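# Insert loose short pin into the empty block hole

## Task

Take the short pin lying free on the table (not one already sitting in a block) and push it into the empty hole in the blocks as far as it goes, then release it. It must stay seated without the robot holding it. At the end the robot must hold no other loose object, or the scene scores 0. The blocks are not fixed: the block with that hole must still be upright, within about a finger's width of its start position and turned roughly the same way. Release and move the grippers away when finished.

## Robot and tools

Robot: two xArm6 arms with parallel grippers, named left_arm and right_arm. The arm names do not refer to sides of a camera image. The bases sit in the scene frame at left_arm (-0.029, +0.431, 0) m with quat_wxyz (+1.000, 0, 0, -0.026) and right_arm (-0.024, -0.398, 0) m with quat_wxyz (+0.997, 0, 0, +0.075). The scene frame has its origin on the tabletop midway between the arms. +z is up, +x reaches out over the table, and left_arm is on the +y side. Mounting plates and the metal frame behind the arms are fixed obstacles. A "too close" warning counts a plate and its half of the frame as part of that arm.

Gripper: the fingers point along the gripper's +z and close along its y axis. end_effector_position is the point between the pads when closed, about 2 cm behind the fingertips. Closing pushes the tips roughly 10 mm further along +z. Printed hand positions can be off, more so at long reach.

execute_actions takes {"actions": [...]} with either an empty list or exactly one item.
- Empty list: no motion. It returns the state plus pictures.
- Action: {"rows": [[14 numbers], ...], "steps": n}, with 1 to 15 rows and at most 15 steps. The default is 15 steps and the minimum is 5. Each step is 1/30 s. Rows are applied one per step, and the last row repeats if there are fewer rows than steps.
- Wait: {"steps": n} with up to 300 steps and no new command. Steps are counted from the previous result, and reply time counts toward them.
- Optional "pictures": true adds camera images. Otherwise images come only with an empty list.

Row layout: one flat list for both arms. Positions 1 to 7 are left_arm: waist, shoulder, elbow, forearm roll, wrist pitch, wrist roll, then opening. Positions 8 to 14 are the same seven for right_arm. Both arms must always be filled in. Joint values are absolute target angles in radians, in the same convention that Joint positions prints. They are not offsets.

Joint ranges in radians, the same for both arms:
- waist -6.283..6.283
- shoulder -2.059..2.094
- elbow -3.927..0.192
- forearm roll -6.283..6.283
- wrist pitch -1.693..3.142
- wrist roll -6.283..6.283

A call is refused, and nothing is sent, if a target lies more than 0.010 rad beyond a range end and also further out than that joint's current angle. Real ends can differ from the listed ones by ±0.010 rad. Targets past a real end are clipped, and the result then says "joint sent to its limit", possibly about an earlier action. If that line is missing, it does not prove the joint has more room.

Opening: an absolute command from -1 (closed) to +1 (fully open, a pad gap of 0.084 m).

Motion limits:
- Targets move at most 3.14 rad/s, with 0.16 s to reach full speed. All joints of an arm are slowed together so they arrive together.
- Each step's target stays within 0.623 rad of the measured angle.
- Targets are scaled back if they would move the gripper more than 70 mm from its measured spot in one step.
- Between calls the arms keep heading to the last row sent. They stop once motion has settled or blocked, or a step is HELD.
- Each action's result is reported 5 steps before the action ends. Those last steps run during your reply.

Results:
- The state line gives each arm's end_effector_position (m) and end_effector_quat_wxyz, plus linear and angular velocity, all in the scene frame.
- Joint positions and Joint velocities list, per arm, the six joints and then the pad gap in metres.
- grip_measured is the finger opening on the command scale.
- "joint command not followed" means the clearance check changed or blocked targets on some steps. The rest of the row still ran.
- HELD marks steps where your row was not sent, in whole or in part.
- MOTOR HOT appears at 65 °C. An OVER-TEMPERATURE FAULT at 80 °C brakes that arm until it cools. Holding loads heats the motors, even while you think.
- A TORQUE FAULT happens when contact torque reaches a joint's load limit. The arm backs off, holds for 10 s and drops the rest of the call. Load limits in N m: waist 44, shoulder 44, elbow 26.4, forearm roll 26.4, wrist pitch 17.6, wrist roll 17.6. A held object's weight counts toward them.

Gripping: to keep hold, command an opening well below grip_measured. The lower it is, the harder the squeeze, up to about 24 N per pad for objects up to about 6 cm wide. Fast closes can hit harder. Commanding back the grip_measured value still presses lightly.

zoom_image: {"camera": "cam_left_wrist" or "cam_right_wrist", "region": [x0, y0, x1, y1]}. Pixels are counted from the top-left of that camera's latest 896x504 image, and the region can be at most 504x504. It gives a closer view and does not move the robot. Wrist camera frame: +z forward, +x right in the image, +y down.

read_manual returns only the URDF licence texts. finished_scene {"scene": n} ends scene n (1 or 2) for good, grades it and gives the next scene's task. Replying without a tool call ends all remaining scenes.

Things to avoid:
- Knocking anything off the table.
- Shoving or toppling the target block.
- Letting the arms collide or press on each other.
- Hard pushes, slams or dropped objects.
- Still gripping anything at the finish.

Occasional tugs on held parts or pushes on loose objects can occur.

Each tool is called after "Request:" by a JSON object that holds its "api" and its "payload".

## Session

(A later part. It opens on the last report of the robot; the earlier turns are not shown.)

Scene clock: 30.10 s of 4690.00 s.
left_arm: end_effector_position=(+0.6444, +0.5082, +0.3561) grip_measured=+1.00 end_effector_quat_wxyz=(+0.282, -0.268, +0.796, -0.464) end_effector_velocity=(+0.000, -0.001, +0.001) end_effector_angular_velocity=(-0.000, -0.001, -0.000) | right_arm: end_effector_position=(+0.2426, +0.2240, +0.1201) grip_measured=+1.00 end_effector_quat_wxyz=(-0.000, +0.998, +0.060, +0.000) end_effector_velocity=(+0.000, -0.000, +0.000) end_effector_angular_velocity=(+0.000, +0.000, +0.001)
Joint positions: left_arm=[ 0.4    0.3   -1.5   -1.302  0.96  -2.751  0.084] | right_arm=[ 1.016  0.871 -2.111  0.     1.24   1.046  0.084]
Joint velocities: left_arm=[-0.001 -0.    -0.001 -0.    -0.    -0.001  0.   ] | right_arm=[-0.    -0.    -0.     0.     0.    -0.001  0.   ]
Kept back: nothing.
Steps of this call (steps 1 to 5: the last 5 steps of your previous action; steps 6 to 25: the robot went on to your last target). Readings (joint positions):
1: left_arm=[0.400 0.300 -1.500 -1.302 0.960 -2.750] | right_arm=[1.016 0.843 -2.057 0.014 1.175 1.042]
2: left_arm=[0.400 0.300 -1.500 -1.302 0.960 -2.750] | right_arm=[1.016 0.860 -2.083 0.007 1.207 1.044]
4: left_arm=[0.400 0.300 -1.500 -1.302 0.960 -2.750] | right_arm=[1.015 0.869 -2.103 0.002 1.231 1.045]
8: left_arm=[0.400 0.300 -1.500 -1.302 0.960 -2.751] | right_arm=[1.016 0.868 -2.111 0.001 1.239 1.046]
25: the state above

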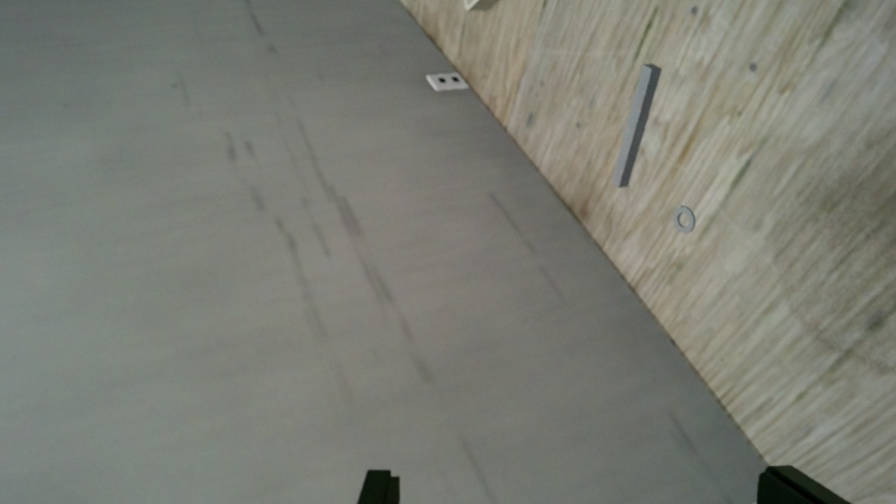

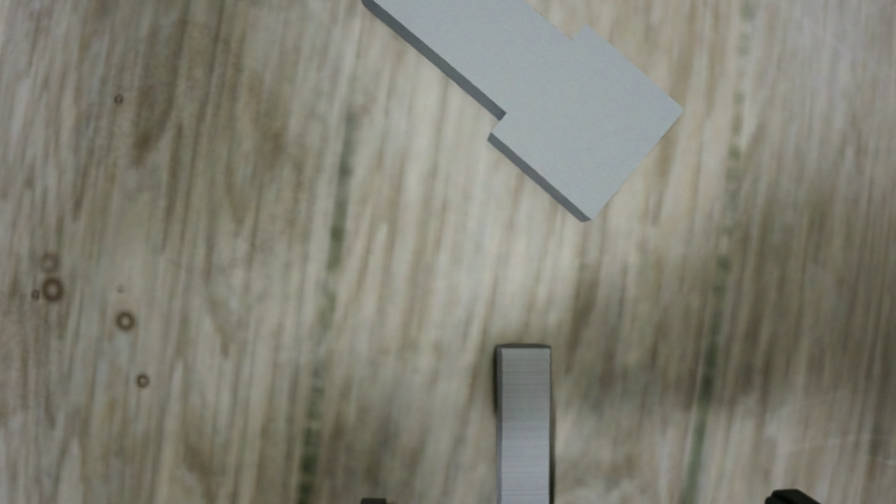

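Request:
{"api": "execute_actions", "payload": {"actions": [{"rows": [[0.4,0.3,-1.5,-1.302,0.96,-2.751,1, 1.0386,0.8921,-1.9739,0,1.0818,1.0686,-0.1]], "steps": 15}]}}

Request:
{"api": "execute_actions", "payload": {"actions": [{"steps": 12}], "pictures": true}}

Scene clock: 31.47 s of 4690.00 s.
left_arm: end_effector_position=(+0.6444, +0.5082, +0.3561) grip_measured=+1.00 end_effector_quat_wxyz=(+0.282, -0.268, +0.796, -0.464) end_effector_velocity=(+0.000, -0.001, +0.001) end_effector_angular_velocity=(-0.001, +0.000, -0.001) | right_arm: end_effector_position=(+0.2239, +0.2201, +0.0542) grip_measured=-0.11 end_effector_quat_wxyz=(+0.006, +0.998, +0.060, -0.003) end_effector_velocity=(+0.044, +0.063, +0.116) end_effector_angular_velocity=(+0.248, -0.106, -0.026)
Joint positions: left_arm=[ 0.4    0.3   -1.5   -1.302  0.96  -2.751  0.084] | right_arm=[ 1.039  0.898 -1.969  0.     1.085  1.068  0.039]
Joint velocities: left_arm=[-0.001 -0.    -0.001 -0.     0.001 -0.002 -0.   ] | right_arm=[-0.025 -0.1   -0.11  -0.007 -0.06   0.004 -0.   ]
Steps of this call (steps 1 to 15: the robot went on to your last target; steps 16 to 31: nothing new was sent; steps 32 to 41: the first 10 steps of this action). Readings (joint positions):
32: left_arm=[0.400 0.300 -1.500 -1.302 0.960 -2.751] | right_arm=[1.016 0.871 -2.111 -0.000 1.239 1.046]
33: left_arm=[0.400 0.300 -1.500 -1.302 0.960 -2.751] | right_arm=[1.017 0.871 -2.104 -0.000 1.229 1.048]
35: left_arm=[0.400 0.300 -1.500 -1.302 0.960 -2.751] | right_arm=[1.024 0.874 -2.056 -0.000 1.165 1.057]
39: left_arm=[0.400 0.300 -1.500 -1.302 0.960 -2.751] | right_arm=[1.040 0.900 -1.968 0.000 1.090 1.068]
41: the state above

Scene clock: 31.87 s of 4690.00 s.
left_arm: end_effector_position=(+0.6444, +0.5082, +0.3561) grip_measured=+1.00 end_effector_quat_wxyz=(+0.282, -0.268, +0.796, -0.464) end_effector_velocity=(+0.000, -0.000, +0.001) end_effector_angular_velocity=(+0.000, -0.002, -0.001) | right_arm: end_effector_position=(+0.2258, +0.2230, +0.0600) grip_measured=-0.11 end_effector_quat_wxyz=(+0.000, +0.998, +0.060, -0.000) end_effector_velocity=(+0.001, +0.003, +0.004) end_effector_angular_velocity=(+0.008, -0.004, -0.000)
Joint positions: left_arm=[ 0.4    0.3   -1.5   -1.302  0.96  -2.751  0.084] | right_arm=[ 1.039  0.892 -1.974 -0.     1.082  1.069  0.039]
Joint velocities: left_arm=[-0.001 -0.001 -0.001 -0.    -0.    -0.    -0.   ] | right_arm=[ 0.    -0.003 -0.005 -0.    -0.002  0.001  0.   ]
Kept back: nothing.
Steps of this call (steps 1 to 5: the last 5 steps of your previous action; steps 6 to 12: the robot went on to your last target). Readings (joint positions):
1: left_arm=[0.400 0.300 -1.500 -1.302 0.960 -2.751] | right_arm=[1.039 0.894 -1.973 0.000 1.083 1.068]
2: left_arm=[0.400 0.300 -1.500 -1.302 0.960 -2.751] | right_arm=[1.038 0.891 -1.976 -0.000 1.082 1.069]
4: left_arm=[0.400 0.300 -1.500 -1.302 0.960 -2.751] | right_arm=[1.038 0.889 -1.978 -0.000 1.081 1.069]
8: left_arm=[0.400 0.300 -1.500 -1.302 0.960 -2.751] | right_arm=[1.038 0.892 -1.974 -0.000 1.082 1.069]
12: the state above

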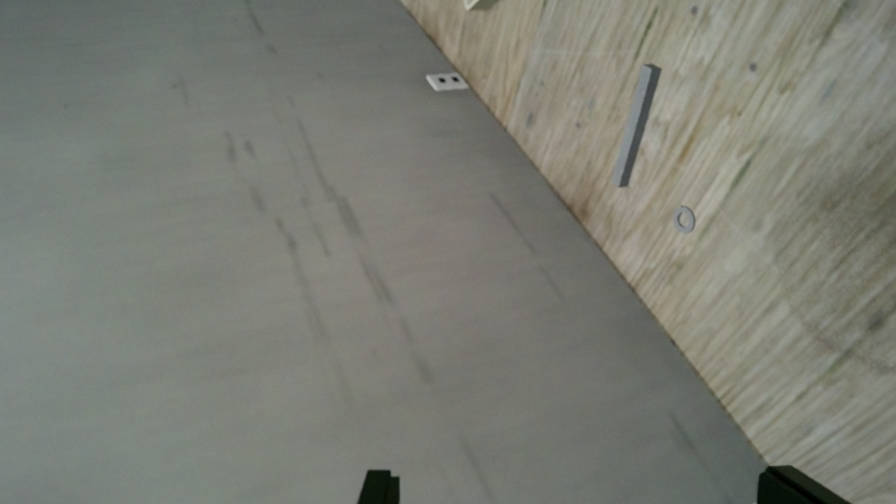

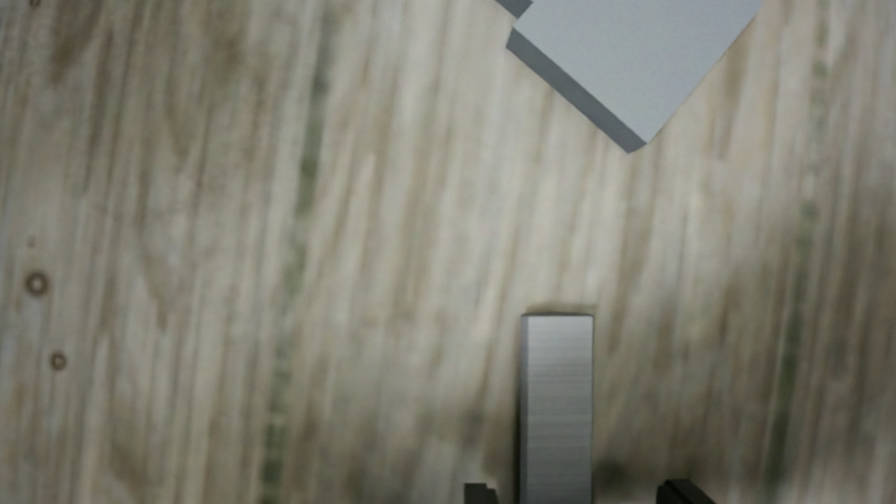

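Request:
{"api": "execute_actions", "payload": {"actions": [{"rows": [[0.4,0.3,-1.5,-1.302,0.96,-2.751,1, 1.038,0.8957,-1.9717,0,1.0761,1.068,-0.1],[0.4,0.3,-1.5,-1.302,0.96,-2.751,1, 1.0374,0.8992,-1.9696,0,1.0704,1.0674,-0.1],[0.4,0.3,-1.5,-1.302,0.96,-2.751,1, 1.0374,0.9028,-1.9674,0,1.0647,1.0674,-0.1],[0.4,0.3,-1.5,-1.302,0.96,-2.751,1, 1.0374,0.9064,-1.9653,0,1.0589,1.0674,-0.1],[0.4,0.3,-1.5,-1.302,0.96,-2.751,1, 1.0374,0.9099,-1.9631,0,1.0532,1.0674,-0.1],[0.4,0.3,-1.5,-1.302,0.96,-2.751,1, 1.0374,0.9135,-1.961,0,1.0475,1.0674,-0.1],[0.4,0.3,-1.5,-1.302,0.96,-2.751,1, 1.0374,0.9171,-1.9588,0,1.0418,1.0674,-0.1],[0.4,0.3,-1.5,-1.302,0.96,-2.751,1, 1.0374,0.9206,-1.9567,0,1.0361,1.0674,-0.1],[0.4,0.3,-1.5,-1.302,0.96,-2.751,1, 1.0374,0.9242,-1.9545,0,1.0304,1.0674,-0.1],[0.4,0.3,-1.5,-1.302,0.96,-2.751,1, 1.0374,0.9278,-1.9524,0,1.0246,1.0674,-0.1],[0.4,0.3,-1.5,-1.302,0.96,-2.751,1, 1.0374,0.9313,-1.9502,0,1.0189,1.0674,-0.1],[0.4,0.3,-1.5,-1.302,0.96,-2.751,1, 1.0374,0.9349,-1.9481,0,1.0132,1.0674,-0.1]], "steps": 15}]}}

Request:
{"api": "execute_actions", "payload": {"actions": [{"steps": 12}], "pictures": true}}

Scene clock: 32.80 s of 4690.00 s.
left_arm: end_effector_position=(+0.6444, +0.5082, +0.3561) grip_measured=+1.00 end_effector_quat_wxyz=(+0.282, -0.268, +0.796, -0.464) end_effector_velocity=(-0.000, -0.000, +0.001) end_effector_angular_velocity=(+0.000, -0.001, -0.000) | right_arm: end_effector_position=(+0.2260, +0.2216, +0.0371) grip_measured=-0.11 end_effector_quat_wxyz=(+0.001, +0.998, +0.060, -0.000) end_effector_velocity=(-0.002, -0.002, -0.083) end_effector_angular_velocity=(+0.005, -0.001, +0.002)
Joint positions: left_arm=[ 0.4    0.3   -1.5   -1.302  0.96  -2.751  0.084] | right_arm=[ 1.037  0.921 -1.956  0.     1.038  1.067  0.039]
Joint velocities: left_arm=[-0.    -0.002  0.001  0.     0.    -0.001 -0.   ] | right_arm=[ 0.002  0.107  0.06   0.001 -0.171 -0.002  0.   ]
Steps of this call (steps 1 to 15: the robot went on to your last target; steps 16 to 18: nothing new was sent; steps 19 to 28: the first 10 steps of this action). Readings (joint positions):
19: left_arm=[0.400 0.300 -1.500 -1.302 0.960 -2.751] | right_arm=[1.039 0.892 -1.974 -0.000 1.081 1.069]
20: left_arm=[0.400 0.300 -1.500 -1.302 0.960 -2.751] | right_arm=[1.038 0.893 -1.973 -0.000 1.079 1.068]
22: left_arm=[0.400 0.300 -1.500 -1.302 0.960 -2.751] | right_arm=[1.038 0.898 -1.971 -0.000 1.070 1.068]
26: left_arm=[0.400 0.300 -1.500 -1.302 0.960 -2.751] | right_arm=[1.037 0.913 -1.961 0.000 1.049 1.067]
28: the state above

Scene clock: 33.20 s of 4690.00 s.
left_arm: end_effector_position=(+0.6444, +0.5082, +0.3561) grip_measured=+1.00 end_effector_quat_wxyz=(+0.282, -0.268, +0.796, -0.464) end_effector_velocity=(-0.000, +0.001, -0.001) end_effector_angular_velocity=(-0.001, +0.003, +0.001) | right_arm: end_effector_position=(+0.2261, +0.2218, +0.0268) grip_measured=-0.11 end_effector_quat_wxyz=(-0.001, +0.998, +0.060, +0.000) end_effector_velocity=(-0.001, -0.002, -0.004) end_effector_angular_velocity=(-0.007, +0.002, -0.000)
Joint positions: left_arm=[ 0.4    0.3   -1.5   -1.302  0.96  -2.751  0.084] | right_arm=[ 1.037  0.934 -1.949 -0.     1.013  1.067  0.039]
Joint velocities: left_arm=[ 0.001  0.001  0.001 -0.     0.    -0.001  0.   ] | right_arm=[ 0.     0.003  0.004 -0.001 -0.     0.001 -0.   ]
Kept back: nothing.
Steps of this call (steps 1 to 5: the last 5 steps of your previous action; steps 6 to 12: the robot went on to your last target). Readings (joint positions):
1: left_arm=[0.400 0.300 -1.500 -1.302 0.960 -2.751] | right_arm=[1.037 0.924 -1.954 0.000 1.032 1.067]
2: left_arm=[0.400 0.300 -1.500 -1.302 0.960 -2.751] | right_arm=[1.037 0.927 -1.952 0.000 1.026 1.067]
4: left_arm=[0.400 0.300 -1.500 -1.302 0.960 -2.751] | right_arm=[1.037 0.933 -1.949 0.000 1.017 1.067]
8: left_arm=[0.400 0.300 -1.500 -1.302 0.960 -2.751] | right_arm=[1.037 0.935 -1.948 0.000 1.014 1.067]
12: the state above

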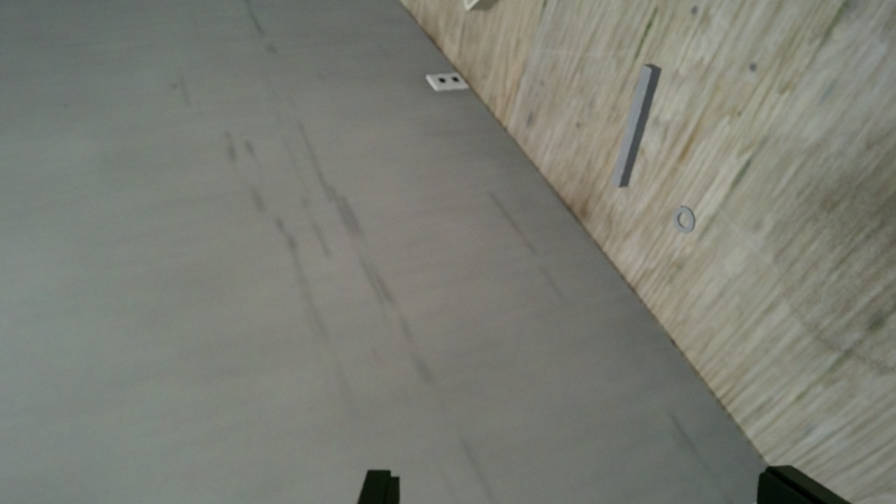

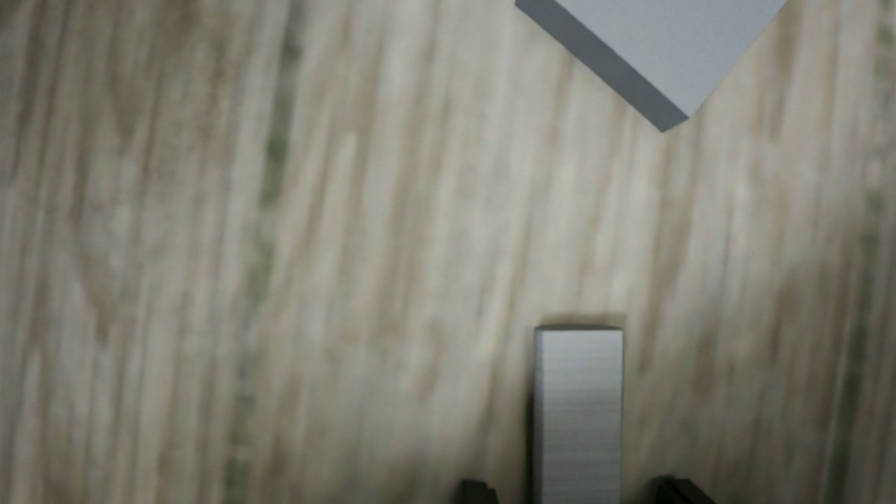

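Request:
{"api": "execute_actions", "payload": {"actions": [{"rows": [[0.4,0.3,-1.5,-1.302,0.96,-2.751,1, 1.0374,0.9368,-1.948,0,1.0112,1.0674,-0.15],[0.4,0.3,-1.5,-1.302,0.96,-2.751,1, 1.0374,0.9387,-1.9478,0,1.0091,1.0674,-0.2],[0.4,0.3,-1.5,-1.302,0.96,-2.751,1, 1.0374,0.9406,-1.9477,0,1.0071,1.0674,-0.25],[0.4,0.3,-1.5,-1.302,0.96,-2.751,1, 1.0374,0.9406,-1.9477,0,1.0071,1.0674,-0.3],[0.4,0.3,-1.5,-1.302,0.96,-2.751,1, 1.0374,0.9406,-1.9477,0,1.0071,1.0674,-0.35],[0.4,0.3,-1.5,-1.302,0.96,-2.751,1, 1.0374,0.9406,-1.9477,0,1.0071,1.0674,-0.4],[0.4,0.3,-1.5,-1.302,0.96,-2.751,1, 1.0374,0.9406,-1.9477,0,1.0071,1.0674,-0.44],[0.4,0.3,-1.5,-1.302,0.96,-2.751,1, 1.0374,0.9406,-1.9477,0,1.0071,1.0674,-0.48],[0.4,0.3,-1.5,-1.302,0.96,-2.751,1, 1.0374,0.9406,-1.9477,0,1.0071,1.0674,-0.52],[0.4,0.3,-1.5,-1.302,0.96,-2.751,1, 1.0374,0.9406,-1.9477,0,1.0071,1.0674,-0.56],[0.4,0.3,-1.5,-1.302,0.96,-2.751,1, 1.0374,0.9406,-1.9477,0,1.0071,1.0674,-0.6],[0.4,0.3,-1.5,-1.302,0.96,-2.751,1, 1.0374,0.9406,-1.9477,0,1.0071,1.0674,-0.7],[0.4,0.3,-1.5,-1.302,0.96,-2.751,1, 1.0374,0.9406,-1.9477,0,1.0071,1.0674,-0.8],[0.4,0.3,-1.5,-1.302,0.96,-2.751,1, 1.0374,0.9406,-1.9477,0,1.0071,1.0674,-0.9],[0.4,0.3,-1.5,-1.302,0.96,-2.751,1, 1.0374,0.9406,-1.9477,0,1.0071,1.0674,-1]], "steps": 15}]}}

Request:
{"api": "execute_actions", "payload": {"actions": [{"steps": 10}], "pictures": true}}

Scene clock: 34.20 s of 4690.00 s.
left_arm: end_effector_position=(+0.6444, +0.5082, +0.3561) grip_measured=+1.00 end_effector_quat_wxyz=(+0.282, -0.268, +0.796, -0.464) end_effector_velocity=(+0.000, -0.001, -0.000) end_effector_angular_velocity=(-0.001, +0.001, -0.002) | right_arm: end_effector_position=(+0.2262, +0.2223, +0.0238) grip_measured=-0.55 end_effector_quat_wxyz=(-0.001, +0.998, +0.060, +0.001) end_effector_velocity=(+0.000, -0.001, -0.001) end_effector_angular_velocity=(-0.001, +0.001, -0.003)
Joint positions: left_arm=[ 0.4    0.3   -1.5   -1.302  0.96  -2.751  0.084] | right_arm=[ 1.038  0.939 -1.949  0.     1.007  1.067  0.02 ]
Joint velocities: left_arm=[-0.001  0.001 -0.     0.     0.001 -0.    -0.   ] | right_arm=[-0.001  0.001  0.002  0.001 -0.001  0.002 -0.047]
Steps of this call (steps 1 to 20: the robot went on to your last target; steps 21 to 30: the first 10 steps of this action). Readings (joint positions):
21: left_arm=[0.400 0.300 -1.500 -1.302 0.960 -2.751] | right_arm=[1.037 0.935 -1.948 -0.000 1.013 1.067]
22: left_arm=[0.400 0.300 -1.500 -1.302 0.960 -2.751] | right_arm=[1.037 0.936 -1.948 -0.000 1.012 1.067]
24: left_arm=[0.400 0.300 -1.500 -1.302 0.960 -2.751] | right_arm=[1.037 0.938 -1.948 -0.000 1.009 1.067]
28: left_arm=[0.400 0.300 -1.500 -1.302 0.960 -2.751] | right_arm=[1.038 0.939 -1.949 0.000 1.007 1.067]
30: the state above

Scene clock: 34.53 s of 4690.00 s.
left_arm: end_effector_position=(+0.6444, +0.5082, +0.3561) grip_measured=+1.00 end_effector_quat_wxyz=(+0.282, -0.268, +0.796, -0.464) end_effector_velocity=(+0.000, -0.000, -0.000) end_effector_angular_velocity=(+0.000, +0.000, -0.001) | right_arm: end_effector_position=(+0.2261, +0.2221, +0.0236) grip_measured=-0.56 end_effector_quat_wxyz=(-0.001, +0.998, +0.060, +0.001) end_effector_velocity=(+0.000, -0.001, -0.001) end_effector_angular_velocity=(-0.003, -0.000, -0.000)
Joint positions: left_arm=[ 0.4    0.3   -1.5   -1.302  0.96  -2.751  0.084] | right_arm=[ 1.037  0.94  -1.949  0.     1.007  1.067  0.02 ]
Joint velocities: left_arm=[-0.001  0.     0.    -0.    -0.     0.001 -0.   ] | right_arm=[-0.     0.002  0.001 -0.001  0.     0.001  0.   ]
Kept back: nothing.
Steps of this call (steps 1 to 5: the last 5 steps of your previous action; steps 6 to 10: the robot went on to your last target). Readings (joint positions):
1: left_arm=[0.400 0.300 -1.500 -1.302 0.960 -2.751] | right_arm=[1.038 0.939 -1.949 0.000 1.007 1.067]
2: left_arm=[0.400 0.300 -1.500 -1.302 0.960 -2.751] | right_arm=[1.038 0.939 -1.949 0.000 1.007 1.067]
4: left_arm=[0.400 0.300 -1.500 -1.302 0.960 -2.751] | right_arm=[1.038 0.939 -1.949 0.000 1.007 1.067]
8: left_arm=[0.400 0.300 -1.500 -1.302 0.960 -2.751] | right_arm=[1.037 0.940 -1.949 0.000 1.007 1.067]
10: the state above

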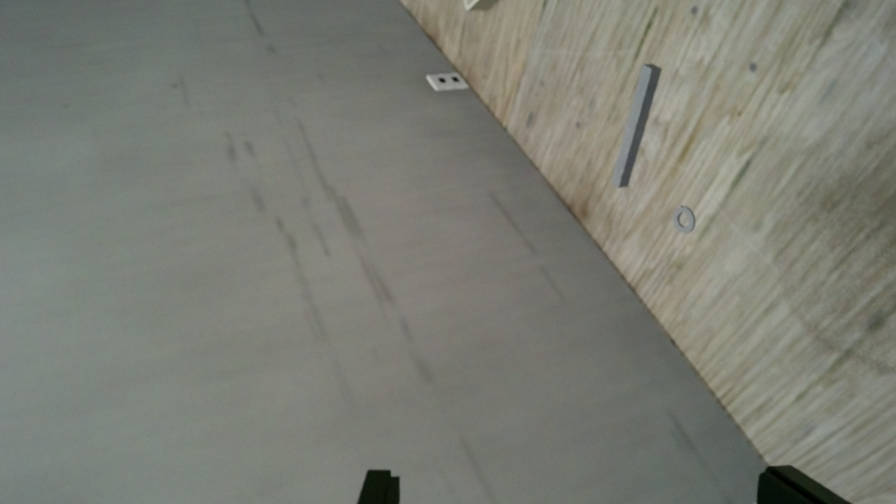

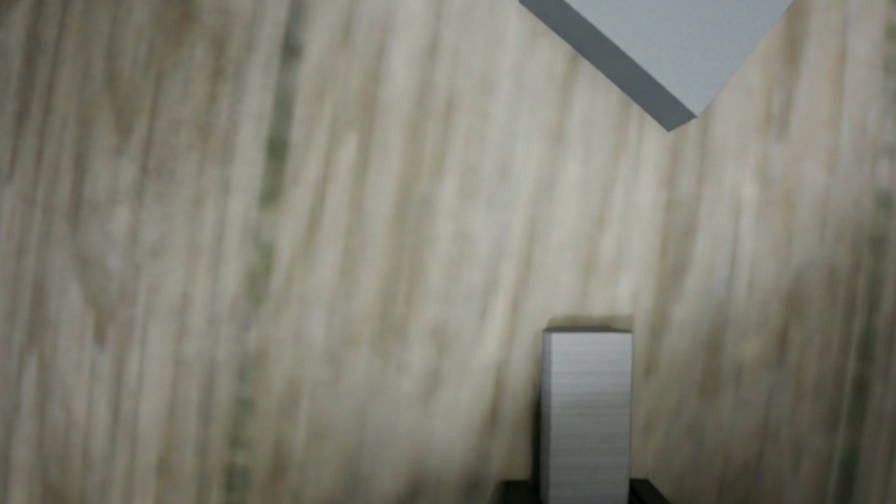

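Request:
{"api": "execute_actions", "payload": {"actions": [{"rows": [[0.4,0.3,-1.5,-1.302,0.96,-2.751,-1, 1.0374,0.932,-1.9506,0,1.018,1.0674,-1],[0.4,0.3,-1.5,-1.302,0.96,-2.751,-1, 1.0374,0.92,-1.955,0,1.035,1.0674,-1],[0.4,0.3,-1.5,-1.302,0.96,-2.751,-1, 1.0374,0.905,-1.96,0,1.055,1.0674,-1],[0.4,0.3,-1.5,-1.302,0.96,-2.751,-1, 1.0374,0.89,-1.966,0,1.076,1.0674,-1],[0.4,0.3,-1.5,-1.302,0.96,-2.751,-1, 1.0374,0.875,-1.971,0,1.096,1.0674,-1],[0.4,0.3,-1.5,-1.302,0.96,-2.751,-1, 1.0374,0.86,-1.9768,0,1.1168,1.0674,-1],[0.4,0.3,-1.5,-1.302,0.96,-2.751,-1, 1.0261,0.8462,-1.9544,0,1.1082,1.0626,-1],[0.4,0.3,-1.5,-1.302,0.96,-2.751,-1, 1.0092,0.8255,-1.9207,0,1.0953,1.0555,-1],[0.4,0.3,-1.5,-1.302,0.96,-2.751,-1, 0.9866,0.7978,-1.8758,0,1.078,1.0459,-1],[0.4,0.3,-1.5,-1.302,0.96,-2.751,-1, 0.964,0.7702,-1.831,0,1.0608,1.0363,-1],[0.4,0.3,-1.5,-1.302,0.96,-2.751,-1, 0.9414,0.7425,-1.7861,0,1.0436,1.0268,-1],[0.4,0.3,-1.5,-1.302,0.96,-2.751,-1, 0.9188,0.7149,-1.7412,0,1.0263,1.0172,-1],[0.4,0.3,-1.5,-1.302,0.96,-2.751,-1, 0.8962,0.6873,-1.6964,0,1.0091,1.0077,-1],[0.4,0.3,-1.5,-1.302,0.96,-2.751,-1, 0.8736,0.6596,-1.6515,0,0.9919,0.9981,-1],[0.4,0.3,-1.5,-1.302,0.96,-2.751,-1, 0.851,0.632,-1.6066,0,0.9746,0.9886,-1]], "steps": 15}]}}

Request:
{"api": "execute_actions", "payload": {"actions": [{"rows": [[0.35,0.33,-1.53,-1.302,0.96,-2.751,-1, 0.8284,0.6043,-1.5617,0,0.9574,0.979,-1],[0.3,0.36,-1.56,-1.302,0.96,-2.751,-1, 0.8058,0.5767,-1.5169,0,0.9402,0.9695,-1],[0.25,0.39,-1.59,-1.302,0.96,-2.751,-1, 0.7832,0.549,-1.472,0,0.9229,0.9599,-1],[0.2,0.42,-1.62,-1.302,0.96,-2.751,-1, 0.7606,0.5214,-1.4271,0,0.9057,0.9503,-1],[0.15,0.45,-1.65,-1.302,0.96,-2.751,-1, 0.738,0.4938,-1.3822,0,0.8885,0.9408,-1],[0.1,0.48,-1.68,-1.302,0.96,-2.751,-1, 0.7154,0.4661,-1.3374,0,0.8712,0.9312,-1],[0.05,0.51,-1.71,-1.302,0.96,-2.751,-1, 0.6928,0.4385,-1.2925,0,0.854,0.9217,-1],[0.0,0.54,-1.74,-1.302,0.96,-2.751,-1, 0.6702,0.4108,-1.2476,0,0.8368,0.9121,-1],[-0.05,0.57,-1.77,-1.302,0.96,-2.751,-1, 0.6476,0.3832,-1.2027,0,0.8195,0.9026,-1],[-0.1,0.6,-1.8,-1.302,0.96,-2.751,-1, 0.625,0.3556,-1.1579,0,0.8023,0.893,-1],[-0.15,0.63,-1.83,-1.302,0.96,-2.751,-1, 0.6024,0.3279,-1.113,0,0.7851,0.8834,-1],[-0.2,0.66,-1.86,-1.302,0.96,-2.751,-1, 0.5798,0.3003,-1.0681,0,0.7679,0.8739,-1],[-0.25,0.69,-1.89,-1.302,0.96,-2.751,-1, 0.5572,0.2726,-1.0233,0,0.7506,0.8643,-1],[-0.3,0.72,-1.92,-1.302,0.96,-2.751,-1, 0.5346,0.245,-0.9784,0,0.7334,0.8548,-1],[-0.35,0.75,-1.95,-1.302,0.96,-2.751,-1, 0.512,0.2174,-0.9335,0,0.7162,0.8452,-1]], "steps": 15}]}}

Request:
{"api": "execute_actions", "payload": {"actions": [{"rows": [[-0.39,0.78,-1.98,-1.302,0.96,-2.751,-1, 0.4951,0.1966,-0.8999,0,0.7032,0.8381,-1],[-0.43,0.81,-2.01,-1.302,0.96,-2.751,-1, 0.4838,0.1828,-0.8774,0,0.6946,0.8333,-1],[-0.46,0.84,-2.04,-1.302,0.96,-2.751,-1, 0.4762,0.1736,-0.8625,0,0.6889,0.8301,-1],[-0.49,0.87,-2.07,-1.302,0.96,-2.751,-1, 0.4725,0.169,-0.855,0,0.686,0.8285,-1],[-0.51,0.9,-2.09,-1.302,0.96,-2.751,-1, 0.4725,0.169,-0.855,0,0.686,0.8285,-1],[-0.525,0.93,-2.11,-1.302,0.96,-2.751,-1, 0.4725,0.169,-0.855,0,0.686,0.8285,-1],[-0.535,0.96,-2.12,-1.302,0.96,-2.751,-1, 0.4725,0.169,-0.855,0,0.686,0.8285,-1],[-0.54,0.98,-2.13,-1.302,0.96,-2.751,-1, 0.4725,0.169,-0.855,0,0.686,0.8285,-1],[-0.54,1.0,-2.13,-1.302,0.96,-2.751,-1, 0.4725,0.169,-0.855,0,0.686,0.8285,-1]], "steps": 15}]}}

Request:
{"api": "execute_actions", "payload": {"actions": [{"steps": 15}], "pictures": true}}

Scene clock: 36.47 s of 4690.00 s.
left_arm: end_effector_position=(+0.6444, +0.5082, +0.3561) grip_measured=-0.52 end_effector_quat_wxyz=(+0.282, -0.268, +0.796, -0.464) end_effector_velocity=(+0.000, -0.000, -0.000) end_effector_angular_velocity=(-0.000, +0.000, -0.000) | right_arm: end_effector_position=(+0.2360, +0.2137, +0.0826) grip_measured=-0.56 end_effector_quat_wxyz=(-0.004, +0.998, +0.056, +0.002) end_effector_velocity=(+0.213, -0.176, +0.115) end_effector_angular_velocity=(+0.099, -0.041, -0.227)
Joint positions: left_arm=[ 0.4    0.3   -1.5   -1.302  0.96  -2.751  0.021] | right_arm=[ 1.019  0.832 -1.934  0.     1.094  1.057  0.02 ]
Joint velocities: left_arm=[-0.001  0.001 -0.001 -0.    -0.    -0.    -0.204] | right_arm=[-0.399 -0.619  0.753  0.002 -0.241 -0.173 -0.   ]
Steps of this call (steps 1 to 15: the robot went on to your last target; steps 16 to 48: nothing new was sent; steps 49 to 58: the first 10 steps of this action). Readings (joint positions):
49: left_arm=[0.400 0.300 -1.500 -1.302 0.960 -2.751] | right_arm=[1.037 0.940 -1.948 0.000 1.008 1.067]
50: left_arm=[0.400 0.300 -1.500 -1.302 0.960 -2.751] | right_arm=[1.037 0.938 -1.948 -0.000 1.012 1.067]
52: left_arm=[0.400 0.300 -1.500 -1.302 0.960 -2.751] | right_arm=[1.037 0.929 -1.946 -0.000 1.036 1.067]
56: left_arm=[0.400 0.300 -1.500 -1.302 0.960 -2.751] | right_arm=[1.035 0.872 -1.961 -0.000 1.099 1.066]
58: the state above

Scene clock: 36.97 s of 4690.00 s.
left_arm: end_effector_position=(+0.6778, +0.3567, +0.3343) grip_measured=-1.00 end_effector_quat_wxyz=(+0.226, -0.176, +0.821, -0.493) end_effector_velocity=(+0.053, -0.581, -0.086) end_effector_angular_velocity=(-0.002, +0.004, -0.843) | right_arm: end_effector_position=(+0.3447, +0.0168, +0.0838) grip_measured=-0.56 end_effector_quat_wxyz=(+0.000, +0.999, -0.039, -0.000) end_effector_velocity=(+0.094, -0.456, -0.018) end_effector_angular_velocity=(+0.002, +0.000, -0.388)
Joint positions: left_arm=[ 0.17   0.438 -1.637 -1.302  0.96  -2.751  0.   ] | right_arm=[ 0.695  0.442 -1.297 -0.     0.856  0.923  0.02 ]
Joint velocities: left_arm=[-0.841  0.498 -0.496  0.     0.003 -0.001  0.   ] | right_arm=[-0.672 -0.829  1.341  0.002 -0.513 -0.285  0.   ]
Steps of this call (steps 1 to 5: the last 5 steps of your previous action; steps 6 to 15: the first 10 steps of this action). Readings (joint positions):
6: left_arm=[0.399 0.300 -1.500 -1.302 0.960 -2.751] | right_arm=[0.895 0.691 -1.695 -0.000 1.011 1.008]
7: left_arm=[0.393 0.305 -1.506 -1.302 0.959 -2.751] | right_arm=[0.872 0.664 -1.652 -0.000 0.994 0.999]
9: left_arm=[0.345 0.334 -1.539 -1.302 0.958 -2.751] | right_arm=[0.828 0.608 -1.565 -0.000 0.959 0.980]
13: left_arm=[0.226 0.405 -1.604 -1.302 0.960 -2.751] | right_arm=[0.739 0.497 -1.387 -0.000 0.890 0.942]
15: the state above

Scene clock: 37.47 s of 4690.00 s.
left_arm: end_effector_position=(+0.6470, +0.0747, +0.2768) grip_measured=-1.00 end_effector_quat_wxyz=(+0.121, -0.013, +0.841, -0.527) end_effector_velocity=(-0.162, -0.519, -0.224) end_effector_angular_velocity=(+0.037, +0.130, -0.726) | right_arm: end_effector_position=(+0.3445, -0.1328, +0.0713) grip_measured=-0.56 end_effector_quat_wxyz=(-0.000, +0.995, -0.102, +0.000) end_effector_velocity=(+0.003, +0.005, +0.005) end_effector_angular_velocity=(+0.014, -0.018, +0.008)
Joint positions: left_arm=[-0.226  0.706 -1.897 -1.302  0.96  -2.751  0.   ] | right_arm=[ 0.474  0.17  -0.858 -0.     0.686  0.829  0.02 ]
Joint velocities: left_arm=[-0.727  0.68  -0.544 -0.    -0.001  0.     0.   ] | right_arm=[ 0.005 -0.009  0.001  0.001 -0.014 -0.005  0.   ]
Steps of this call (steps 1 to 5: the last 5 steps of your previous action; steps 6 to 15: the first 10 steps of this action). Readings (joint positions):
6: left_arm=[0.006 0.536 -1.735 -1.302 0.961 -2.751] | right_arm=[0.560 0.276 -1.029 0.000 0.753 0.865]
7: left_arm=[-0.020 0.553 -1.751 -1.302 0.961 -2.751] | right_arm=[0.538 0.249 -0.985 0.000 0.736 0.856]
9: left_arm=[-0.073 0.586 -1.785 -1.302 0.960 -2.751] | right_arm=[0.500 0.203 -0.910 0.000 0.708 0.841]
13: left_arm=[-0.177 0.662 -1.859 -1.302 0.960 -2.751] | right_arm=[0.474 0.172 -0.858 0.000 0.688 0.830]
15: the state above

Scene clock: 37.97 s of 4690.00 s.
left_arm: end_effector_position=(+0.5270, -0.1350, +0.1685) grip_measured=-1.00 end_effector_quat_wxyz=(+0.010, +0.106, +0.843, -0.527) end_effector_velocity=(-0.021, -0.027, -0.033) end_effector_angular_velocity=(+0.016, +0.013, -0.038) | right_arm: end_effector_position=(+0.3444, -0.1339, +0.0710) grip_measured=-0.56 end_effector_quat_wxyz=(-0.000, +0.995, -0.103, +0.000) end_effector_velocity=(+0.000, -0.000, +0.000) end_effector_angular_velocity=(+0.001, -0.001, -0.001)
Joint positions: left_arm=[-0.543  1.001 -2.123 -1.302  0.962 -2.751  0.   ] | right_arm=[ 0.473  0.169 -0.855 -0.     0.686  0.829  0.02 ]
Joint velocities: left_arm=[-0.047  0.076 -0.053  0.001 -0.012  0.     0.   ] | right_arm=[-0.001 -0.001  0.001  0.001 -0.001 -0.001 -0.   ]
Kept back: nothing.
Steps of this call (steps 1 to 5: the last 5 steps of your previous action; steps 6 to 15: the robot went on to your last target). Readings (joint positions):
1: left_arm=[-0.250 0.729 -1.914 -1.302 0.960 -2.751] | right_arm=[0.475 0.170 -0.857 -0.000 0.686 0.829]
2: left_arm=[-0.274 0.752 -1.932 -1.302 0.960 -2.751] | right_arm=[0.474 0.170 -0.857 -0.000 0.686 0.829]
4: left_arm=[-0.322 0.797 -1.967 -1.302 0.960 -2.751] | right_arm=[0.474 0.170 -0.857 -0.000 0.686 0.829]
8: left_arm=[-0.416 0.885 -2.037 -1.302 0.960 -2.751] | right_arm=[0.473 0.169 -0.856 -0.000 0.686 0.829]
15: the state above

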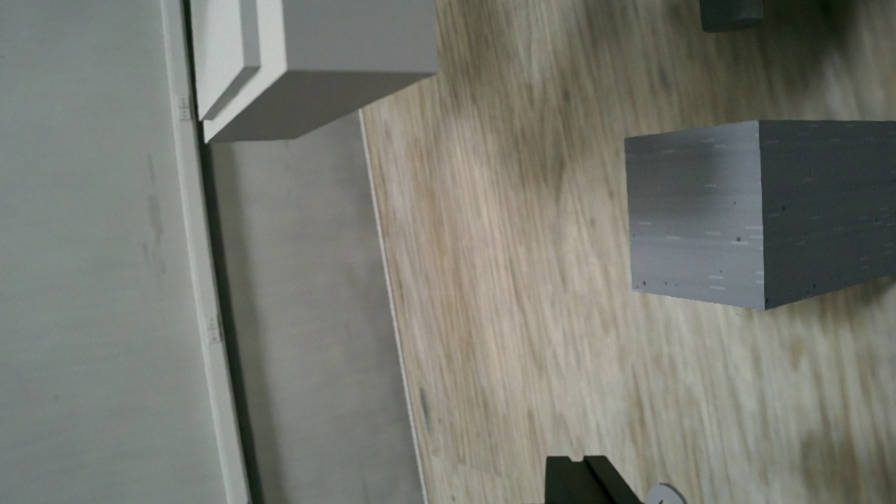

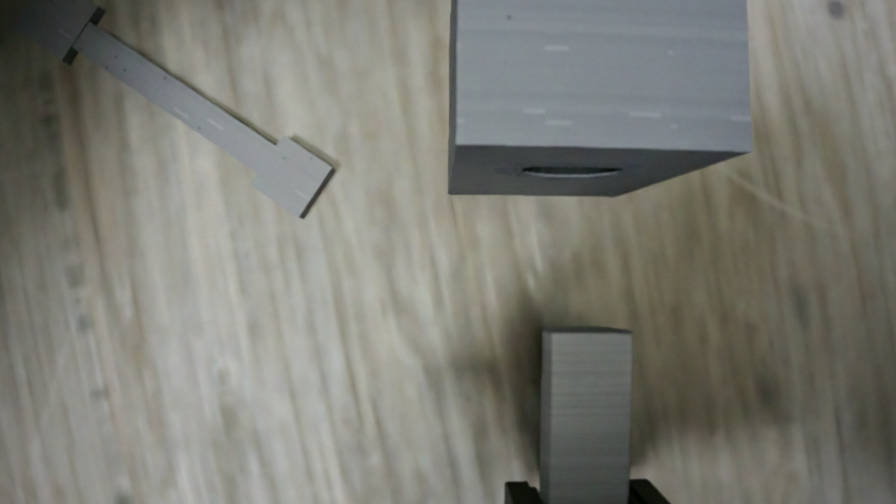

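Request:
{"api": "zoom_image", "payload": {"camera": "cam_right_wrist", "region": [430, 0, 780, 504]}}

Region (430, 0, 780, 504) of cam_right_wrist's 896x504 image, scaled by 1.000; it fills the left 350 columns of this view, and the rest is white.

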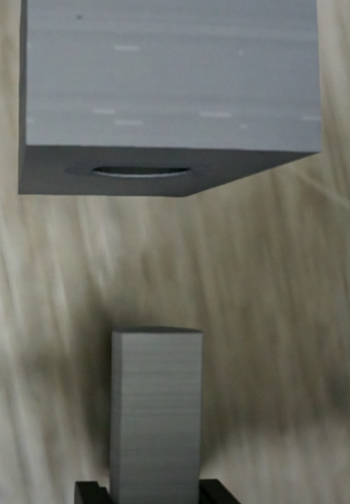

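Request:
{"api": "zoom_image", "payload": {"camera": "cam_right_wrist", "region": [490, 130, 660, 360]}}

Region (490, 130, 660, 360) of cam_right_wrist's 896x504 image, scaled by 2.191, with more detail than that image has; it fills the left 373 columns of this view, and the rest is white.

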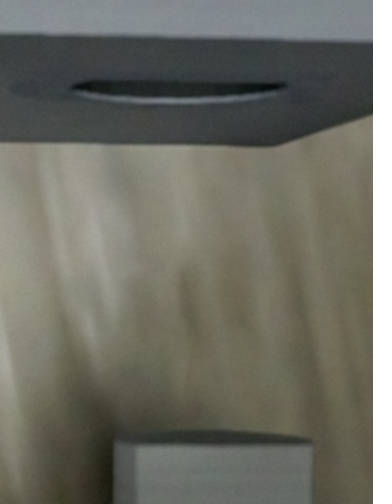

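Request:
{"api": "execute_actions", "payload": {"actions": [{"rows": [[-0.54,1.015,-2.14,-1.302,0.96,-2.751,-1, 0.4725,0.169,-0.855,0,0.686,0.8285,-1],[-0.54,1.03,-2.15,-1.302,0.96,-2.751,-1, 0.4725,0.169,-0.855,0,0.686,0.8285,-1],[-0.54,1.045,-2.16,-1.302,0.96,-2.751,-1, 0.4725,0.169,-0.855,0,0.686,0.8285,-1],[-0.54,1.06,-2.17,-1.302,0.96,-2.751,-1, 0.4725,0.169,-0.855,0,0.686,0.8285,-1],[-0.54,1.075,-2.18,-1.302,0.96,-2.751,-1, 0.4725,0.169,-0.855,0,0.686,0.8285,-1],[-0.54,1.09,-2.19,-1.302,0.96,-2.751,-1, 0.4725,0.169,-0.855,0,0.686,0.8285,-1],[-0.54,1.105,-2.2,-1.302,0.96,-2.751,-1, 0.4725,0.169,-0.855,0,0.686,0.8285,-1],[-0.54,1.12,-2.21,-1.302,0.96,-2.751,-1, 0.4725,0.169,-0.855,0,0.686,0.8285,-1],[-0.54,1.133,-2.22,-1.302,0.96,-2.751,-1, 0.4725,0.169,-0.855,0,0.686,0.8285,-1],[-0.54,1.145,-2.22,-1.302,0.96,-2.751,-1, 0.4725,0.169,-0.855,0,0.686,0.8285,-1],[-0.54,1.157,-2.22,-1.302,0.96,-2.751,-1, 0.4725,0.169,-0.855,0,0.686,0.8285,-1],[-0.54,1.168,-2.22,-1.302,0.96,-2.751,-1, 0.4725,0.169,-0.855,0,0.686,0.8285,-1],[-0.54,1.178,-2.22,-1.302,0.96,-2.751,-1, 0.4725,0.169,-0.855,0,0.686,0.8285,-1],[-0.54,1.185,-2.22,-1.302,0.96,-2.751,-1, 0.4725,0.169,-0.855,0,0.686,0.8285,-1],[-0.54,1.19,-2.22,-1.302,0.96,-2.751,-1, 0.4725,0.169,-0.855,0,0.686,0.8285,-1]], "steps": 15}]}}

Scene clock: 40.07 s of 4690.00 s.
left_arm: end_effector_position=(+0.5316, -0.1353, +0.1194) grip_measured=-1.00 end_effector_quat_wxyz=(-0.002, +0.097, +0.849, -0.520) end_effector_velocity=(-0.004, +0.002, -0.203) end_effector_angular_velocity=(+0.092, +0.137, +0.000) | right_arm: end_effector_position=(+0.3444, -0.1340, +0.0710) grip_measured=-0.56 end_effector_quat_wxyz=(+0.000, +0.995, -0.103, +0.000) end_effector_velocity=(+0.000, +0.000, +0.000) end_effector_angular_velocity=(+0.001, -0.001, -0.001)
Joint positions: left_arm=[-0.54   1.116 -2.203 -1.302  0.96  -2.751  0.   ] | right_arm=[ 0.473  0.169 -0.855 -0.     0.686  0.829  0.02 ]
Joint velocities: left_arm=[-0.     0.429 -0.263 -0.001 -0.001  0.     0.   ] | right_arm=[-0.    -0.001 -0.     0.001 -0.     0.001  0.   ]
Steps of this call (steps 1 to 15: the robot went on to your last target; steps 16 to 53: nothing new was sent; steps 54 to 63: the first 10 steps of this action). Readings (joint positions):
54: left_arm=[-0.540 1.001 -2.131 -1.302 0.960 -2.751] | right_arm=[0.472 0.169 -0.855 0.000 0.686 0.829]
55: left_arm=[-0.540 1.004 -2.135 -1.302 0.960 -2.751] | right_arm=[0.473 0.169 -0.855 0.000 0.686 0.829]
57: left_arm=[-0.540 1.023 -2.151 -1.302 0.960 -2.751] | right_arm=[0.473 0.169 -0.855 0.000 0.686 0.828]
61: left_arm=[-0.540 1.085 -2.185 -1.302 0.960 -2.751] | right_arm=[0.473 0.169 -0.855 -0.000 0.686 0.828]
63: the state above

Request:
{"api": "execute_actions", "payload": {"actions": [{"rows": [[-0.545,1.19,-2.22,-1.302,0.96,-2.751,-1, 0.47,0.1739,-0.8617,0,0.6879,0.827,-1],[-0.548,1.19,-2.22,-1.302,0.96,-2.751,-1, 0.4675,0.1787,-0.8684,0,0.6897,0.8256,-1],[-0.551,1.19,-2.22,-1.302,0.96,-2.751,-1, 0.4651,0.1836,-0.8751,0,0.6916,0.8241,-1],[-0.554,1.19,-2.22,-1.302,0.96,-2.751,-1, 0.4626,0.1884,-0.8818,0,0.6934,0.8226,-1],[-0.557,1.19,-2.22,-1.302,0.96,-2.751,-1, 0.4601,0.1933,-0.8886,0,0.6953,0.8212,-1],[-0.56,1.19,-2.22,-1.302,0.96,-2.751,-1, 0.4576,0.1981,-0.8953,0,0.6971,0.8197,-1],[-0.56,1.19,-2.22,-1.302,0.96,-2.751,-1, 0.4551,0.203,-0.902,0,0.699,0.8182,-1],[-0.56,1.19,-2.22,-1.302,0.96,-2.751,-1, 0.4527,0.2079,-0.9087,0,0.7008,0.8167,-1],[-0.56,1.19,-2.22,-1.302,0.96,-2.751,-1, 0.4502,0.2127,-0.9154,0,0.7027,0.8153,-1],[-0.56,1.19,-2.22,-1.302,0.96,-2.751,-1, 0.4477,0.2176,-0.9221,0,0.7045,0.8138,-1]], "steps": 15}]}}

Request:
{"api": "execute_actions", "payload": {"actions": [{"steps": 10}], "pictures": true}}

Scene clock: 40.90 s of 4690.00 s.
left_arm: end_effector_position=(+0.5125, -0.1418, +0.0701) grip_measured=-1.00 end_effector_quat_wxyz=(-0.029, +0.093, +0.856, -0.508) end_effector_velocity=(+0.002, +0.000, +0.003) end_effector_angular_velocity=(-0.002, -0.005, +0.004) | right_arm: end_effector_position=(+0.3604, -0.1336, +0.0711) grip_measured=-0.56 end_effector_quat_wxyz=(-0.000, +0.994, -0.107, +0.000) end_effector_velocity=(+0.060, +0.000, -0.001) end_effector_angular_velocity=(-0.000, +0.002, -0.031)
Joint positions: left_arm=[-0.561  1.19  -2.22  -1.302  0.96  -2.751  0.   ] | right_arm=[ 0.453  0.207 -0.907 -0.     0.7    0.817  0.02 ]
Joint velocities: left_arm=[ 0.001 -0.002 -0.002 -0.    -0.004 -0.     0.   ] | right_arm=[-0.073  0.145 -0.198  0.001  0.055 -0.043  0.   ]
Steps of this call (steps 1 to 5: the last 5 steps of your previous action; steps 6 to 15: the robot went on to your last target; steps 16 to 25: the first 10 steps of this action). Readings (joint positions):
16: left_arm=[-0.540 1.188 -2.222 -1.302 0.960 -2.751] | right_arm=[0.472 0.169 -0.855 0.000 0.686 0.828]
17: left_arm=[-0.541 1.189 -2.221 -1.302 0.960 -2.751] | right_arm=[0.472 0.171 -0.858 0.000 0.687 0.828]
19: left_arm=[-0.547 1.190 -2.220 -1.302 0.960 -2.751] | right_arm=[0.468 0.178 -0.868 0.000 0.690 0.826]
23: left_arm=[-0.559 1.190 -2.220 -1.302 0.960 -2.751] | right_arm=[0.458 0.197 -0.894 -0.000 0.697 0.820]
25: the state above

Scene clock: 41.23 s of 4690.00 s.
left_arm: end_effector_position=(+0.5130, -0.1412, +0.0699) grip_measured=-1.00 end_effector_quat_wxyz=(-0.029, +0.093, +0.856, -0.508) end_effector_velocity=(+0.000, -0.000, +0.001) end_effector_angular_velocity=(-0.001, -0.001, -0.000) | right_arm: end_effector_position=(+0.3648, -0.1336, +0.0710) grip_measured=-0.56 end_effector_quat_wxyz=(+0.000, +0.994, -0.108, -0.000) end_effector_velocity=(+0.000, +0.000, +0.000) end_effector_angular_velocity=(+0.001, -0.000, -0.002)
Joint positions: left_arm=[-0.56   1.19  -2.22  -1.302  0.96  -2.751  0.   ] | right_arm=[ 0.448  0.217 -0.922  0.     0.705  0.814  0.02 ]
Joint velocities: left_arm=[ 0.    -0.001 -0.     0.     0.     0.     0.   ] | right_arm=[-0.     0.    -0.001  0.002  0.     0.001 -0.   ]
Kept back: nothing.
Steps of this call (steps 1 to 5: the last 5 steps of your previous action; steps 6 to 10: the robot went on to your last target). Readings (joint positions):
1: left_arm=[-0.561 1.190 -2.220 -1.302 0.960 -2.751] | right_arm=[0.451 0.211 -0.914 -0.000 0.702 0.816]
2: left_arm=[-0.560 1.190 -2.220 -1.302 0.960 -2.751] | right_arm=[0.449 0.215 -0.918 -0.000 0.703 0.815]
4: left_arm=[-0.560 1.190 -2.220 -1.302 0.960 -2.751] | right_arm=[0.448 0.217 -0.921 -0.000 0.704 0.814]
8: left_arm=[-0.560 1.190 -2.220 -1.302 0.960 -2.751] | right_arm=[0.448 0.217 -0.922 0.000 0.705 0.814]
10: the state above

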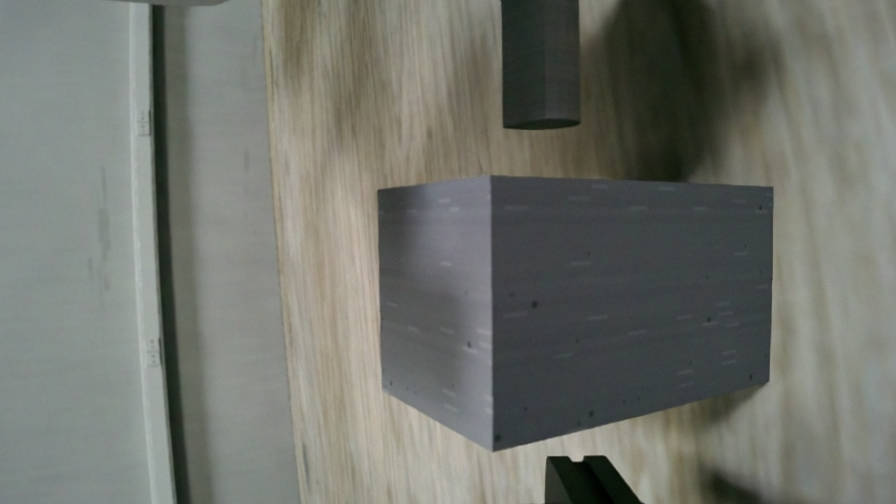

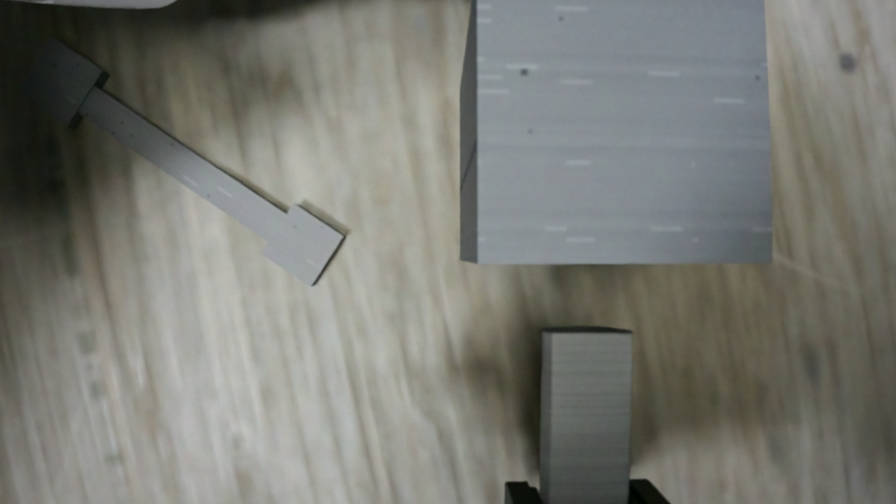

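Request:
{"api": "zoom_image", "payload": {"camera": "cam_left_wrist", "region": [360, 60, 610, 240]}}

Region (360, 60, 610, 240) of cam_left_wrist's 896x504 image, scaled by 2.016, with more detail than that image has; it fills the top 363 rows of this view, and the rest is white.

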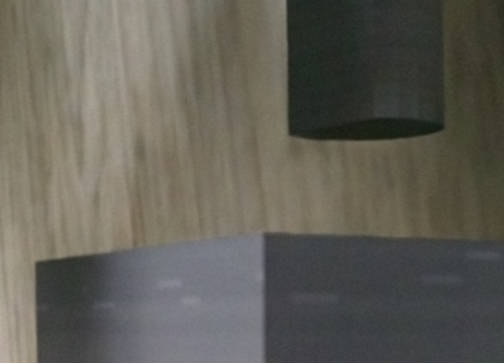

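Request:
{"api": "execute_actions", "payload": {"actions": [{"rows": [[-0.563,1.19,-2.22,-1.302,0.96,-2.751,-1, 0.4477,0.216,-0.9225,0,0.7065,0.8138,-1],[-0.566,1.19,-2.22,-1.302,0.96,-2.751,-1, 0.4477,0.2144,-0.923,0,0.7086,0.8138,-1],[-0.569,1.19,-2.22,-1.302,0.96,-2.751,-1, 0.4455,0.2174,-0.9272,0,0.7099,0.8116,-1],[-0.572,1.19,-2.22,-1.302,0.96,-2.751,-1, 0.4432,0.2204,-0.9315,0,0.7111,0.8093,-1],[-0.575,1.19,-2.22,-1.302,0.96,-2.751,-1, 0.441,0.2234,-0.9357,0,0.7124,0.8071,-1],[-0.578,1.19,-2.22,-1.302,0.96,-2.751,-1, 0.4387,0.2263,-0.94,0,0.7137,0.8048,-1],[-0.58,1.19,-2.22,-1.302,0.96,-2.751,-1, 0.4365,0.2293,-0.9443,0,0.7149,0.8026,-1],[-0.582,1.19,-2.22,-1.302,0.96,-2.751,-1, 0.4343,0.2323,-0.9485,0,0.7162,0.8004,-1],[-0.583,1.19,-2.22,-1.302,0.96,-2.751,-1, 0.432,0.2353,-0.9528,0,0.7174,0.7981,-1],[-0.584,1.19,-2.22,-1.302,0.96,-2.751,-1, 0.4298,0.2383,-0.957,0,0.7187,0.7959,-1]], "steps": 15}]}}

Request:
{"api": "execute_actions", "payload": {"actions": [{"steps": 8}], "pictures": true}}

Scene clock: 43.67 s of 4690.00 s.
left_arm: end_effector_position=(+0.5002, -0.1531, +0.0699) grip_measured=-1.00 end_effector_quat_wxyz=(-0.034, +0.102, +0.855, -0.508) end_effector_velocity=(-0.027, -0.025, +0.001) end_effector_angular_velocity=(-0.001, -0.001, -0.046) | right_arm: end_effector_position=(+0.3735, -0.1354, +0.0726) grip_measured=-0.56 end_effector_quat_wxyz=(-0.000, +0.994, -0.108, +0.000) end_effector_velocity=(+0.043, -0.010, -0.001) end_effector_angular_velocity=(-0.004, +0.003, +0.001)
Joint positions: left_arm=[-0.582  1.19  -2.22  -1.302  0.96  -2.751  0.   ] | right_arm=[ 0.435  0.232 -0.948 -0.     0.716  0.801  0.02 ]
Joint velocities: left_arm=[-0.047 -0.001 -0.     0.    -0.    -0.001  0.   ] | right_arm=[-0.067  0.091 -0.125 -0.002  0.038 -0.067  0.   ]
Steps of this call (steps 1 to 30: the robot went on to your last target; steps 31 to 63: nothing new was sent; steps 64 to 73: the first 10 steps of this action). Readings (joint positions):
64: left_arm=[-0.560 1.190 -2.220 -1.302 0.960 -2.751] | right_arm=[0.448 0.218 -0.922 0.000 0.705 0.814]
65: left_arm=[-0.561 1.190 -2.220 -1.302 0.960 -2.751] | right_arm=[0.448 0.217 -0.922 0.000 0.706 0.814]
67: left_arm=[-0.565 1.190 -2.220 -1.302 0.960 -2.751] | right_arm=[0.447 0.216 -0.924 0.000 0.708 0.813]
71: left_arm=[-0.578 1.190 -2.220 -1.302 0.960 -2.751] | right_arm=[0.439 0.226 -0.940 -0.000 0.713 0.805]
73: the state above

Scene clock: 43.93 s of 4690.00 s.
left_arm: end_effector_position=(+0.4993, -0.1539, +0.0699) grip_measured=-1.00 end_effector_quat_wxyz=(-0.035, +0.103, +0.855, -0.508) end_effector_velocity=(-0.000, -0.001, +0.002) end_effector_angular_velocity=(-0.002, -0.002, -0.001) | right_arm: end_effector_position=(+0.3765, -0.1360, +0.0725) grip_measured=-0.56 end_effector_quat_wxyz=(+0.000, +0.994, -0.108, -0.000) end_effector_velocity=(+0.000, +0.000, +0.000) end_effector_angular_velocity=(-0.000, -0.001, +0.000)
Joint positions: left_arm=[-0.584  1.19  -2.22  -1.302  0.96  -2.751  0.   ] | right_arm=[ 0.43   0.238 -0.957  0.     0.719  0.796  0.02 ]
Joint velocities: left_arm=[-0.002 -0.003  0.    -0.    -0.    -0.     0.   ] | right_arm=[ 0.     0.    -0.001 -0.001  0.     0.     0.   ]
Kept back: nothing.
Steps of this call (steps 1 to 5: the last 5 steps of your previous action; steps 6 to 8: the robot went on to your last target). Readings (joint positions):
1: left_arm=[-0.583 1.190 -2.220 -1.302 0.960 -2.751] | right_arm=[0.432 0.235 -0.952 -0.000 0.717 0.799]
2: left_arm=[-0.584 1.190 -2.220 -1.302 0.960 -2.751] | right_arm=[0.431 0.237 -0.955 -0.000 0.718 0.797]
4: left_arm=[-0.584 1.190 -2.220 -1.302 0.960 -2.751] | right_arm=[0.430 0.238 -0.956 -0.000 0.718 0.796]
8: the state above

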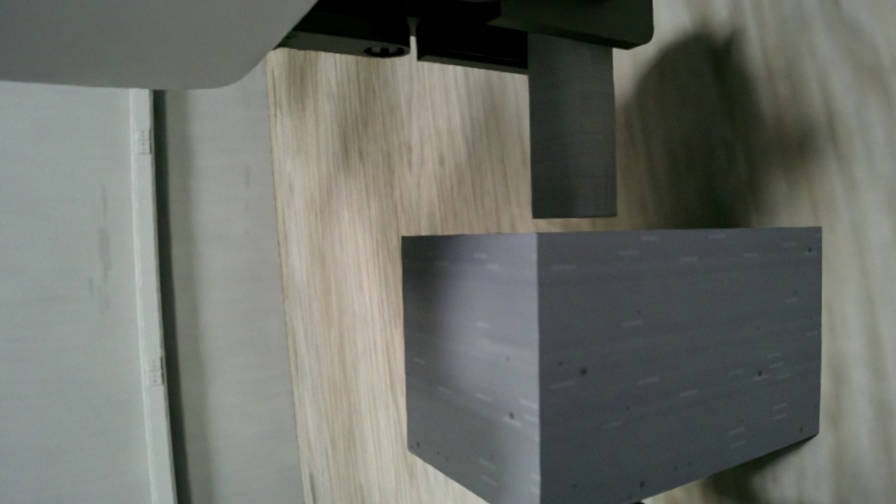

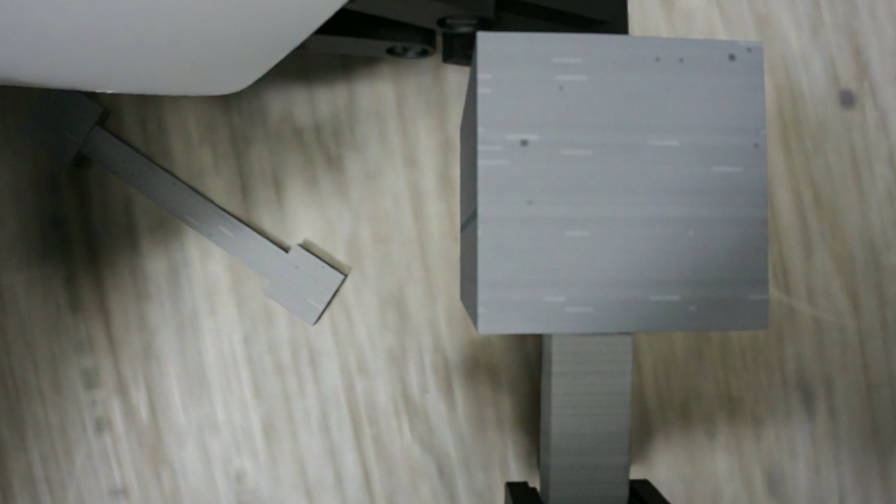

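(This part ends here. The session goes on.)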